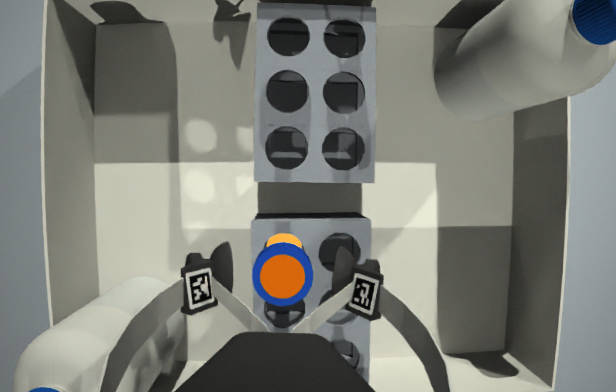

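Scene clock: 50.67 s.
r1.base_odometry: x=+1.065 y=+1.116 heading=+0.000 (m, m, rad; r1's odometry frame)
r1.turned_by_wheels: +0.000 (rad since the last result)
r1.turned_by_imu: +0.000 (rad since the last result)
r1.base_tilt: forward=+0.3 right=+0.3 (deg)
r1.lidar_m: 0.25 0.25 0.31 4.26 2.38 1.85 1.78 1.89 2.72 0.66 0.26 0.25
r1.base_status: not commanded
r1.joint_positions: lift_m=+0.984 arm_m=+0.412 wrist_yaw_rad=+0.000 wrist_pitch_rad=+1.570 wrist_roll_rad=+1.629 gripper_m=+0.012
r1.joint_status: all done
r1.motor_effort: lift_m=+16(16) arm_m=+5(5) wrist_yaw_rad=-1(2) wrist_pitch_rad=+0(0) wrist_roll_rad=+4(4) gripper_m=-13(14) wheel_0=-1(1) wheel_1=+1(1) wheel_2=+1(0) (%)
r1.hand_pose: x=+0.5832 y=-0.0874 z=+0.8739 quat_wxyz=(+0.485, +0.515, +0.485, -0.514) (m; r1's base frame)
r1.wrist_depth_mm: 278 322 324 298 332 243 - / 283 322 327 276 334 265 218 / 285 325 327 276 336 343 304 / 286 330 332 336 342 343 304 / 298 332 332 277 342 345 303 / 282 244 209 211 192 349 294 / 196 213 334 109 317 327 304
r2.base_odometry: x=+0.000 y=+0.000 heading=+0.000 (m, m, rad; r2's odometry frame)
r2.turned_by_wheels: +0.000 (rad since the last result)
r2.turned_by_imu: +0.000 (rad since the last result)
r2.base_tilt: forward=-0.9 right=+0.4 (deg)
r2.lidar_m: 5.21 1.94 1.15 0.99 1.00 1.20 2.26 3.50 4.14 3.68 0.94 1.10
r2.base_status: not commanded
r2.joint_positions: lift_m=+0.169 arm_m=-0.002 wrist_yaw_rad=+3.096 wrist_pitch_rad=+0.005 wrist_roll_rad=-0.020 gripper_m=+0.057
r2.joint_status: not commanded
r2.motor_effort: lift_m=+21(21) arm_m=+0(1) wrist_yaw_rad=+1(1) wrist_pitch_rad=-8(8) wrist_roll_rad=+1(2) gripper_m=-4(4) wheel_0=+1(0) wheel_1=+0(0) wheel_2=+0(0) (%)
r2.hand_pose: x=-0.1153 y=+0.1006 z=+0.3460 quat_wxyz=(+0.023, -0.003, -0.010, +1.000) (m; r2's base frame)
r2.wrist_depth_mm: - 138 - - 1921 1336 1025 / - 127 - - 1921 1308 1008 / - 128 199 - 1921 1308 991 / 136 139 - - 1863 1281 1008 / 1863 - - - 1756 1336 991 / 1138 1182 194 1308 196 1160 1008 / 831 798 842 118 854 842 891
pictures: none
No camera images: the call's "cameras" was empty. Leave "cameras" out to get every camera's image.

Scene clock: 51.83 s.
r1.base_odometry: x=+1.065 y=+1.116 heading=+0.000 (m, m, rad; r1's odometry frame)
r1.turned_by_wheels: +0.000 (rad since the last result)
r1.turned_by_imu: +0.000 (rad since the last result)
r1.base_tilt: forward=+0.3 right=+0.2 (deg)
r1.lidar_m: 0.25 0.25 0.29 4.25 2.39 1.82 1.78 1.88 2.71 0.67 0.26 0.25
r1.base_status: not commanded
r1.joint_positions: lift_m=+1.080 arm_m=+0.412 wrist_yaw_rad=+0.000 wrist_pitch_rad=+1.570 wrist_roll_rad=+1.629 gripper_m=+0.012
r1.joint_status: all done
r1.motor_effort: lift_m=+21(23) arm_m=+5(5) wrist_yaw_rad=-1(1) wrist_pitch_rad=+0(0) wrist_roll_rad=+2(4) gripper_m=-12(13) wheel_0=-1(1) wheel_1=+1(1) wheel_2=+1(1) (%)
r1.hand_pose: x=+0.5832 y=-0.0874 z=+0.9695 quat_wxyz=(+0.485, +0.515, +0.485, -0.514) (m; r1's base frame)
r1.wrist_depth_mm: 415 415 404 375 421 402 445 / 415 415 424 370 433 296 442 / 415 421 427 373 439 430 449 / 427 424 430 399 436 442 452 / 427 413 430 297 442 445 455 / 430 289 209 211 193 449 466 / 430 287 382 109 452 459 466
r2.base_odometry: x=+0.000 y=+0.000 heading=+0.000 (m, m, rad; r2's odometry frame)
r2.turned_by_wheels: +0.000 (rad since the last result)
r2.turned_by_imu: +0.000 (rad since the last result)
r2.base_tilt: forward=-0.8 right=+0.3 (deg)
r2.lidar_m: 5.19 1.95 1.17 1.00 1.00 1.20 2.25 3.51 4.14 3.68 0.95 1.14
r2.base_status: not commanded
r2.joint_positions: lift_m=+0.169 arm_m=-0.002 wrist_yaw_rad=+3.096 wrist_pitch_rad=+0.005 wrist_roll_rad=-0.020 gripper_m=+0.057
r2.joint_status: not commanded
r2.motor_effort: lift_m=+21(21) arm_m=-1(1) wrist_yaw_rad=+1(1) wrist_pitch_rad=-6(7) wrist_roll_rad=+2(2) gripper_m=-4(4) wheel_0=+0(0) wheel_1=+0(0) wheel_2=+0(1) (%)
r2.hand_pose: x=-0.1153 y=+0.1006 z=+0.3460 quat_wxyz=(+0.023, -0.003, -0.010, +1.000) (m; r2's base frame)
r2.wrist_depth_mm: - 138 - - 1863 1281 1042 / - 126 - - 1983 1281 1025 / - 128 199 - 1983 1308 991 / 137 140 - - 1863 1308 991 / 1808 - - - 1708 1281 1008 / 1160 1229 195 1281 195 1138 1008 / 842 809 842 118 854 820 866
pictures: r1_wrist_camera
camera_calibration (this result's frames):
r1_wrist_camera: T_world_to_cam=[[-0.998205, 0.0233791, 0.0551363, 0.516431], [0.0263212, 0.998234, 0.0532531, 0.06512], [-0.0537939, 0.0546088, -0.997058, 1.23414], [0, 0, 0, 1]] pos_world=[0.580179, -0.144474, 1.19857]
Images, in order (width x height): r1_wrist_camera 616x392.

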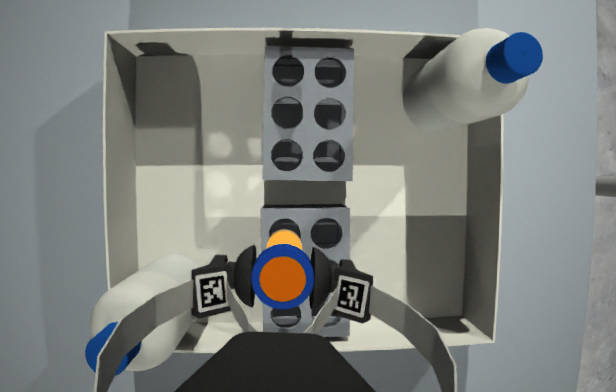

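Scene clock: 54.37 s.
r1.base_odometry: x=+1.065 y=+1.496 heading=+0.001 (m, m, rad; r1's odometry frame)
r1.turned_by_wheels: +0.000 (rad since the last result)
r1.turned_by_imu: +0.001 (rad since the last result)
r1.base_tilt: forward=+0.4 right=+0.3 (deg)
r1.lidar_m: 0.25 0.25 0.34 3.88 2.38 1.81 1.76 1.89 2.68 0.77 0.31 0.25
r1.base_status: done
r1.joint_positions: lift_m=+1.080 arm_m=+0.412 wrist_yaw_rad=+0.000 wrist_pitch_rad=+1.570 wrist_roll_rad=+1.629 gripper_m=+0.012
r1.joint_status: not commanded
r1.motor_effort: lift_m=+21(21) arm_m=+5(5) wrist_yaw_rad=-2(1) wrist_pitch_rad=+0(0) wrist_roll_rad=+2(2) gripper_m=-14(15) wheel_0=+1(9) wheel_1=+0(6) wheel_2=+1(1) (%)
r1.hand_pose: x=+0.5832 y=-0.0874 z=+0.9695 quat_wxyz=(+0.485, +0.515, +0.485, -0.514) (m; r1's base frame)
r1.wrist_depth_mm: 413 415 424 427 433 436 445 / 413 424 427 430 439 442 445 / 421 421 427 433 439 442 452 / 418 424 427 436 439 445 452 / 427 430 421 300 445 452 455 / 430 430 208 211 193 452 459 / 433 436 442 109 452 455 462
r2.base_odometry: x=+0.000 y=+0.000 heading=+0.000 (m, m, rad; r2's odometry frame)
r2.turned_by_wheels: +0.000 (rad since the last result)
r2.turned_by_imu: +0.000 (rad since the last result)
r2.base_tilt: forward=-0.8 right=+0.3 (deg)
r2.lidar_m: 5.20 1.94 1.16 1.01 1.01 1.20 2.24 3.52 4.15 3.67 0.95 1.10
r2.base_status: not commanded
r2.joint_positions: lift_m=+0.169 arm_m=-0.002 wrist_yaw_rad=+3.096 wrist_pitch_rad=+0.005 wrist_roll_rad=-0.020 gripper_m=+0.057
r2.joint_status: not commanded
r2.motor_effort: lift_m=+21(21) arm_m=+0(0) wrist_yaw_rad=+0(0) wrist_pitch_rad=-7(8) wrist_roll_rad=+1(2) gripper_m=-5(4) wheel_0=+0(0) wheel_1=+0(0) wheel_2=+0(0) (%)
r2.hand_pose: x=-0.1153 y=+0.1006 z=+0.3460 quat_wxyz=(+0.023, -0.003, -0.010, +1.000) (m; r2's base frame)
r2.wrist_depth_mm: - 138 - - 1921 1281 1060 / - 126 - - 1921 1281 1008 / - 128 200 - 1983 1281 1008 / 136 139 - - 1921 1281 991 / 1863 - - - 1756 1281 991 / 1160 1205 195 1255 195 1160 1008 / 820 798 842 118 854 842 891
pictures: r1_wrist_camera
camera_calibration (this result's frames):
r1_wrist_camera: T_world_to_cam=[[-0.998205, 0.023379, 0.0551363, 0.516434], [0.0263211, 0.998234, 0.0532531, 0.0651199], [-0.0537939, 0.0546088, -0.997058, 1.23414], [0, 0, 0, 1]] pos_world=[0.580182, -0.144474, 1.19857]
Images, in order (width x height): r1_wrist_camera 616x392.

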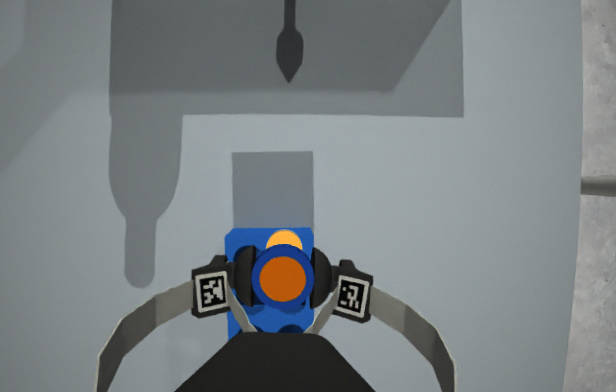

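execute_actions(
  actions=[
    {"r1":{"base":{"strafe_m":0.025},"joints":{"lift_m":1.045,"arm_m":0.406}}},
  ],
  cameras=["r1_wrist_camera"],
)

zoom_image(
  camera="r1_wrist_camera",
  region=[200,180,360,300],
)

Scene clock: 56.07 s.
r1.base_odometry: x=+1.065 y=+1.521 heading=+0.001 (m, m, rad; r1's odometry frame)
r1.turned_by_wheels: +0.000 (rad since the last result)
r1.turned_by_imu: +0.000 (rad since the last result)
r1.base_tilt: forward=+0.2 right=+0.3 (deg)
r1.lidar_m: 0.25 0.25 3.96 3.86 2.38 1.79 1.77 1.87 2.70 0.77 0.31 0.25
r1.base_status: done
r1.joint_positions: lift_m=+1.045 arm_m=+0.407 wrist_yaw_rad=+0.000 wrist_pitch_rad=+1.570 wrist_roll_rad=+1.629 gripper_m=+0.012
r1.joint_status: all done
r1.motor_effort: lift_m=+16(20) arm_m=-5(6) wrist_yaw_rad=-2(2) wrist_pitch_rad=+1(0) wrist_roll_rad=+2(5) gripper_m=-14(12) wheel_0=-1(6) wheel_1=+0(9) wheel_2=+1(1) (%)
r1.hand_pose: x=+0.5781 y=-0.0874 z=+0.9349 quat_wxyz=(+0.485, +0.515, +0.485, -0.514) (m; r1's base frame)
r1.wrist_depth_mm: 379 382 387 394 399 402 404 / 379 384 392 394 402 407 407 / 384 384 394 399 404 410 410 / 389 392 397 399 407 410 418 / 389 397 368 298 407 413 421 / 397 397 209 211 192 415 424 / 392 397 402 108 413 424 427
r2.base_odometry: x=+0.000 y=+0.000 heading=+0.000 (m, m, rad; r2's odometry frame)
r2.turned_by_wheels: +0.000 (rad since the last result)
r2.turned_by_imu: +0.000 (rad since the last result)
r2.base_tilt: forward=-0.7 right=+0.4 (deg)
r2.lidar_m: 5.21 1.96 1.16 1.01 1.00 1.21 2.27 3.51 4.15 3.68 0.95 1.12
r2.base_status: not commanded
r2.joint_positions: lift_m=+0.169 arm_m=-0.002 wrist_yaw_rad=+3.096 wrist_pitch_rad=+0.005 wrist_roll_rad=-0.020 gripper_m=+0.057
r2.joint_status: not commanded
r2.motor_effort: lift_m=+21(21) arm_m=+0(0) wrist_yaw_rad=-1(1) wrist_pitch_rad=-8(7) wrist_roll_rad=+2(2) gripper_m=-4(4) wheel_0=+0(1) wheel_1=+0(0) wheel_2=+0(0) (%)
r2.hand_pose: x=-0.1153 y=+0.1006 z=+0.3460 quat_wxyz=(+0.023, -0.003, -0.010, +1.000) (m; r2's base frame)
r2.wrist_depth_mm: - 138 - - 1921 1308 1008 / - 126 - - 1863 1308 1008 / - 128 198 - 1863 1308 1025 / 136 139 - - 1921 1281 1008 / 1921 - - - 1808 1281 1008 / 1160 1205 195 1308 196 1160 991 / 842 798 842 118 854 831 878
pictures: r1_wrist_camera
camera_calibration (this result's frames):
r1_wrist_camera: T_world_to_cam=[[-0.998206, 0.0233804, 0.0551268, 0.513187], [0.026322, 0.998234, 0.0532534, 0.0670957], [-0.0537843, 0.0546088, -0.997058, 1.1994], [0, 0, 0, 1]] pos_world=[0.575009, -0.144474, 1.16401]
Images, in order (width x height): r1_wrist_camera 616x392.

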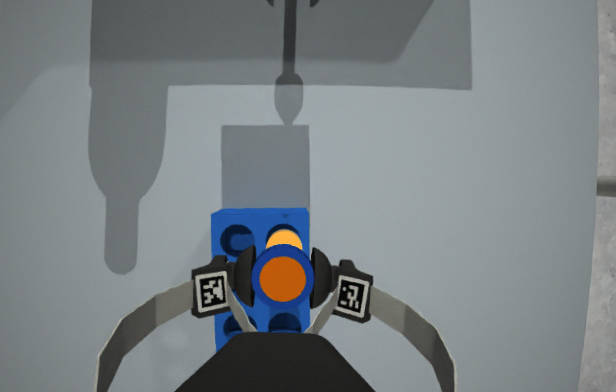

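Region (200, 180, 360, 300) of r1_wrist_camera's 616x392 image, scaled by 3.150; it fills the top 378 rows of this view, and the rest is white.

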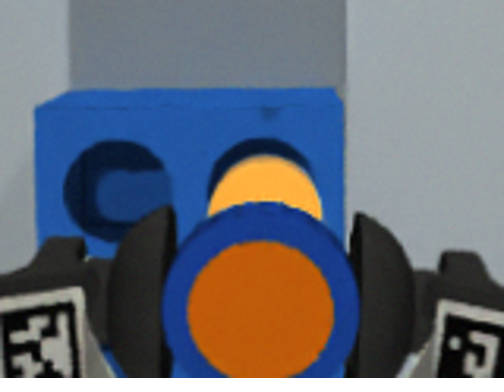

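execute_actions(
  actions=[
    {"r1":{"base":{"strafe_m":0.001},"joints":{"lift_m":0.979,"arm_m":0.4095},"pace":"slow"}},
  ],
  cameras=[],
)

execute_actions(
  actions=[
    {"r1":{"joints":{"gripper_m":0.055}}},
  ],
  cameras=["r1_wrist_camera"],
)

execute_actions(
  actions=[
    {"r1":{"joints":{"lift_m":1.04},"pace":"fast"}},
  ],
  cameras=[],
)

execute_actions(
  actions=[
    {"r1":{"base":{"translate_m":-0.4},"joints":{"arm_m":0},"pace":"fast"}},
  ],
  cameras=["r1_head_left_camera","r1_head_right_camera"],
)

Scene clock: 58.63 s.
r1.base_odometry: x=+1.065 y=+1.522 heading=+0.001 (m, m, rad; r1's odometry frame)
r1.turned_by_wheels: +0.000 (rad since the last result)
r1.turned_by_imu: +0.000 (rad since the last result)
r1.base_tilt: forward=+0.3 right=+0.2 (deg)
r1.lidar_m: 0.25 0.25 3.95 3.85 2.38 1.82 1.76 1.88 2.69 0.79 0.31 0.25
r1.base_status: done
r1.joint_positions: lift_m=+0.979 arm_m=+0.409 wrist_yaw_rad=+0.000 wrist_pitch_rad=+1.570 wrist_roll_rad=+1.629 gripper_m=+0.012
r1.joint_status: all done
r1.motor_effort: lift_m=+16(16) arm_m=+6(6) wrist_yaw_rad=-3(1) wrist_pitch_rad=+0(1) wrist_roll_rad=+3(3) gripper_m=-13(15) wheel_0=-1(4) wheel_1=+0(1) wheel_2=+0(1) (%)
r1.hand_pose: x=+0.5797 y=-0.0874 z=+0.8690 quat_wxyz=(+0.485, +0.515, +0.485, -0.514) (m; r1's base frame)
r1.wrist_depth_mm: 317 319 322 327 330 336 338 / 319 324 325 329 332 336 340 / 319 320 330 332 336 342 345 / 324 327 330 334 340 343 347 / 327 327 273 273 340 345 349 / 329 329 209 211 192 349 355 / 330 334 306 109 347 353 355
r2.base_odometry: x=+0.000 y=+0.000 heading=+0.000 (m, m, rad; r2's odometry frame)
r2.turned_by_wheels: +0.000 (rad since the last result)
r2.turned_by_imu: +0.000 (rad since the last result)
r2.base_tilt: forward=-0.9 right=+0.3 (deg)
r2.lidar_m: 5.22 1.96 1.15 1.00 1.01 1.20 2.26 3.52 4.16 3.67 0.95 1.12
r2.base_status: not commanded
r2.joint_positions: lift_m=+0.169 arm_m=-0.002 wrist_yaw_rad=+3.096 wrist_pitch_rad=+0.005 wrist_roll_rad=-0.020 gripper_m=+0.057
r2.joint_status: not commanded
r2.motor_effort: lift_m=+21(21) arm_m=+0(0) wrist_yaw_rad=+2(1) wrist_pitch_rad=-7(6) wrist_roll_rad=+1(3) gripper_m=-5(5) wheel_0=+0(0) wheel_1=+0(0) wheel_2=+0(1) (%)
r2.hand_pose: x=-0.1153 y=+0.1006 z=+0.3460 quat_wxyz=(+0.023, -0.003, -0.010, +1.000) (m; r2's base frame)
r2.wrist_depth_mm: - 138 - - 1863 1281 1025 / - 126 - - 1863 1308 1042 / - 128 200 - 1863 1255 1008 / 137 139 - - 1921 1255 1025 / 1921 - - - 1756 1281 991 / 1118 1229 195 1281 195 1160 1008 / 831 798 854 118 842 820 878
pictures: none
No camera images: the call's "cameras" was empty. Leave "cameras" out to get every camera's image.

Scene clock: 59.87 s.
r1.base_odometry: x=+1.065 y=+1.522 heading=+0.001 (m, m, rad; r1's odometry frame)
r1.turned_by_wheels: +0.000 (rad since the last result)
r1.turned_by_imu: +0.000 (rad since the last result)
r1.base_tilt: forward=+0.3 right=+0.3 (deg)
r1.lidar_m: 0.25 0.25 3.96 3.85 2.39 1.80 1.76 1.87 2.69 0.79 0.30 0.25
r1.base_status: not commanded
r1.joint_positions: lift_m=+0.979 arm_m=+0.409 wrist_yaw_rad=+0.000 wrist_pitch_rad=+1.570 wrist_roll_rad=+1.629 gripper_m=+0.055
r1.joint_status: all done
r1.motor_effort: lift_m=+16(16) arm_m=+6(6) wrist_yaw_rad=-2(2) wrist_pitch_rad=+1(1) wrist_roll_rad=+2(3) gripper_m=-2(9) wheel_0=-1(1) wheel_1=+0(0) wheel_2=+0(0) (%)
r1.hand_pose: x=+0.5797 y=-0.0874 z=+0.8690 quat_wxyz=(+0.485, +0.515, +0.485, -0.514) (m; r1's base frame)
r1.wrist_depth_mm: 314 320 324 327 330 334 338 / 319 320 325 329 332 336 342 / 320 324 332 330 334 340 343 / 324 327 330 336 338 345 347 / 325 329 273 274 342 345 351 / 327 332 213 220 343 349 353 / 330 332 304 109 345 351 357
r2.base_odometry: x=+0.000 y=+0.000 heading=+0.000 (m, m, rad; r2's odometry frame)
r2.turned_by_wheels: +0.000 (rad since the last result)
r2.turned_by_imu: +0.000 (rad since the last result)
r2.base_tilt: forward=-0.8 right=+0.4 (deg)
r2.lidar_m: 5.21 1.93 1.17 1.01 1.02 1.17 2.24 3.51 4.14 3.68 0.95 1.13
r2.base_status: not commanded
r2.joint_positions: lift_m=+0.169 arm_m=-0.002 wrist_yaw_rad=+3.096 wrist_pitch_rad=+0.005 wrist_roll_rad=-0.020 gripper_m=+0.057
r2.joint_status: not commanded
r2.motor_effort: lift_m=+21(21) arm_m=-1(0) wrist_yaw_rad=+2(0) wrist_pitch_rad=-8(8) wrist_roll_rad=+1(1) gripper_m=-4(6) wheel_0=+0(0) wheel_1=+0(0) wheel_2=+0(0) (%)
r2.hand_pose: x=-0.1153 y=+0.1006 z=+0.3460 quat_wxyz=(+0.023, -0.003, -0.010, +1.000) (m; r2's base frame)
r2.wrist_depth_mm: - 138 - - 1983 1281 1042 / - 126 - - 1921 1308 1025 / - 128 199 - 1921 1336 991 / 137 139 - - 1863 1336 1008 / 1863 - - - 1756 1308 1008 / 1182 1205 194 1281 196 1138 991 / 820 809 854 118 854 842 878
pictures: r1_wrist_camera
camera_calibration (this result's frames):
r1_wrist_camera: T_world_to_cam=[[-0.998206, 0.0233803, 0.0551269, 0.518435], [0.026322, 0.998234, 0.0532534, 0.0705672], [-0.0537845, 0.0546088, -0.997058, 1.1337], [0, 0, 0, 1]] pos_world=[0.576623, -0.144474, 1.09802]
Images, in order (width x height): r1_wrist_camera 616x392.

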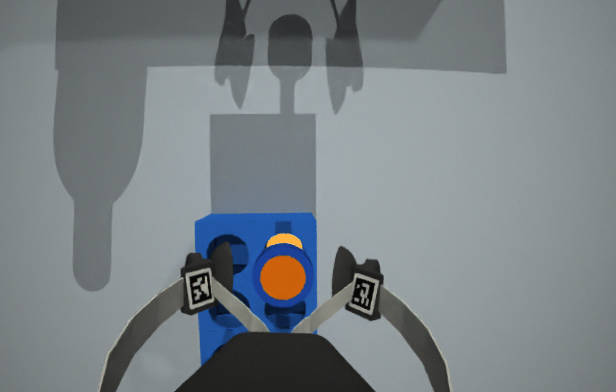

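Scene clock: 60.83 s.
r1.base_odometry: x=+1.065 y=+1.522 heading=+0.001 (m, m, rad; r1's odometry frame)
r1.turned_by_wheels: +0.000 (rad since the last result)
r1.turned_by_imu: +0.000 (rad since the last result)
r1.base_tilt: forward=+0.4 right=+0.3 (deg)
r1.lidar_m: 0.25 0.25 3.95 3.86 2.37 1.79 1.76 1.88 2.70 0.79 0.31 0.25
r1.base_status: not commanded
r1.joint_positions: lift_m=+1.040 arm_m=+0.409 wrist_yaw_rad=+0.000 wrist_pitch_rad=+1.570 wrist_roll_rad=+1.629 gripper_m=+0.055
r1.joint_status: all done
r1.motor_effort: lift_m=+21(22) arm_m=+6(6) wrist_yaw_rad=-2(2) wrist_pitch_rad=+0(0) wrist_roll_rad=+2(2) gripper_m=-3(3) wheel_0=-1(0) wheel_1=+0(0) wheel_2=+0(0) (%)
r1.hand_pose: x=+0.5797 y=-0.0874 z=+0.9295 quat_wxyz=(+0.485, +0.515, +0.485, -0.514) (m; r1's base frame)
r1.wrist_depth_mm: 373 379 384 389 392 397 399 / 379 379 387 394 394 399 407 / 379 382 389 392 394 404 404 / 384 384 389 397 402 404 413 / 387 387 336 282 402 407 413 / 387 389 216 343 404 413 418 / 392 397 397 109 410 415 418
r2.base_odometry: x=+0.000 y=+0.000 heading=+0.000 (m, m, rad; r2's odometry frame)
r2.turned_by_wheels: +0.000 (rad since the last result)
r2.turned_by_imu: +0.000 (rad since the last result)
r2.base_tilt: forward=-1.0 right=+0.2 (deg)
r2.lidar_m: 5.21 1.94 1.17 1.00 1.01 1.20 2.23 3.52 4.15 3.69 0.95 1.13
r2.base_status: not commanded
r2.joint_positions: lift_m=+0.169 arm_m=-0.002 wrist_yaw_rad=+3.096 wrist_pitch_rad=+0.005 wrist_roll_rad=-0.020 gripper_m=+0.057
r2.joint_status: not commanded
r2.motor_effort: lift_m=+21(21) arm_m=+0(1) wrist_yaw_rad=+1(1) wrist_pitch_rad=-7(7) wrist_roll_rad=+2(2) gripper_m=-3(5) wheel_0=+0(0) wheel_1=+0(0) wheel_2=+0(0) (%)
r2.hand_pose: x=-0.1153 y=+0.1006 z=+0.3460 quat_wxyz=(+0.023, -0.003, -0.010, +1.000) (m; r2's base frame)
r2.wrist_depth_mm: - 138 - - 1983 1281 1042 / - 127 - - 1863 1308 1025 / - 128 200 - 1921 1308 1025 / 137 139 - - 1921 1336 1008 / 1863 - - - 1756 1281 976 / 1160 1205 195 1281 196 1160 1008 / 842 788 831 118 842 820 878
pictures: none
No camera images: the call's "cameras" was empty. Leave "cameras" out to get every camera's image.

Scene clock: 63.47 s.
r1.base_odometry: x=+0.665 y=+1.522 heading=+0.000 (m, m, rad; r1's odometry frame)
r1.turned_by_wheels: +0.000 (rad since the last result)
r1.turned_by_imu: +0.000 (rad since the last result)
r1.base_tilt: forward=+0.3 right=+0.3 (deg)
r1.lidar_m: 0.61 0.66 3.99 3.87 1.76 1.41 1.35 1.46 2.08 4.87 0.85 0.64
r1.base_status: done
r1.joint_positions: lift_m=+1.040 arm_m=+0.001 wrist_yaw_rad=+0.000 wrist_pitch_rad=+1.570 wrist_roll_rad=+1.630 gripper_m=+0.055
r1.joint_status: all done
r1.motor_effort: lift_m=+21(21) arm_m=-5(10) wrist_yaw_rad=-1(3) wrist_pitch_rad=+0(0) wrist_roll_rad=+1(3) gripper_m=-3(2) wheel_0=+1(1) wheel_1=-1(1) wheel_2=-1(9) (%)
r1.hand_pose: x=+0.1720 y=-0.0874 z=+0.9295 quat_wxyz=(+0.485, +0.515, +0.485, -0.514) (m; r1's base frame)
r1.wrist_depth_mm: 1118 1118 1118 1138 1182 1160 1205 / 1118 1138 1138 1182 1182 1182 1205 / 1138 1160 1160 1160 1205 1182 1229 / 1160 1160 1182 976 976 554 1229 / 1160 1160 1182 960 976 1229 1255 / 1160 1160 216 1182 976 1255 1281 / 788 1138 1182 109 1229 1229 1255
r2.base_odometry: x=+0.000 y=+0.000 heading=+0.000 (m, m, rad; r2's odometry frame)
r2.turned_by_wheels: +0.000 (rad since the last result)
r2.turned_by_imu: +0.000 (rad since the last result)
r2.base_tilt: forward=-0.8 right=+0.3 (deg)
r2.lidar_m: 5.22 1.93 1.15 1.00 1.02 1.21 2.24 3.51 4.13 3.70 0.94 1.12
r2.base_status: not commanded
r2.joint_positions: lift_m=+0.169 arm_m=-0.002 wrist_yaw_rad=+3.096 wrist_pitch_rad=+0.005 wrist_roll_rad=-0.020 gripper_m=+0.057
r2.joint_status: not commanded
r2.motor_effort: lift_m=+21(21) arm_m=+0(1) wrist_yaw_rad=-1(2) wrist_pitch_rad=-8(7) wrist_roll_rad=+3(1) gripper_m=-3(5) wheel_0=+0(0) wheel_1=+0(0) wheel_2=+0(0) (%)
r2.hand_pose: x=-0.1153 y=+0.1006 z=+0.3460 quat_wxyz=(+0.023, -0.003, -0.010, +1.000) (m; r2's base frame)
r2.wrist_depth_mm: - 138 - - 1921 1281 1025 / - 126 - - 1983 1308 991 / - 128 200 - 1921 1336 1025 / 137 139 - - 1921 1308 1008 / 1863 - - - 1756 1255 1025 / 1160 1205 195 1281 195 1182 1008 / 831 809 866 118 831 831 866
pictures: r1_head_left_camera, r1_head_right_camera
Images, in order (width x height): r1_head_left_camera 420x672, r1_head_right_camera 420x672.

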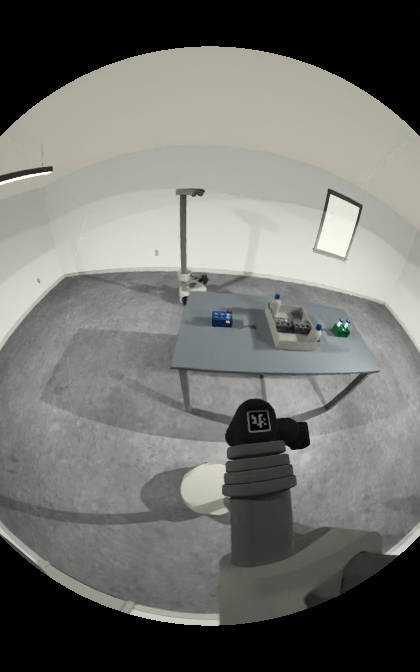

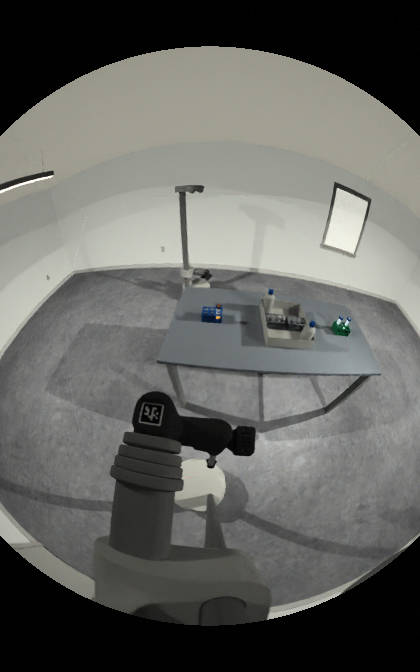

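finished_scene(
  scene=1,
)

The scene is finished: the task was done.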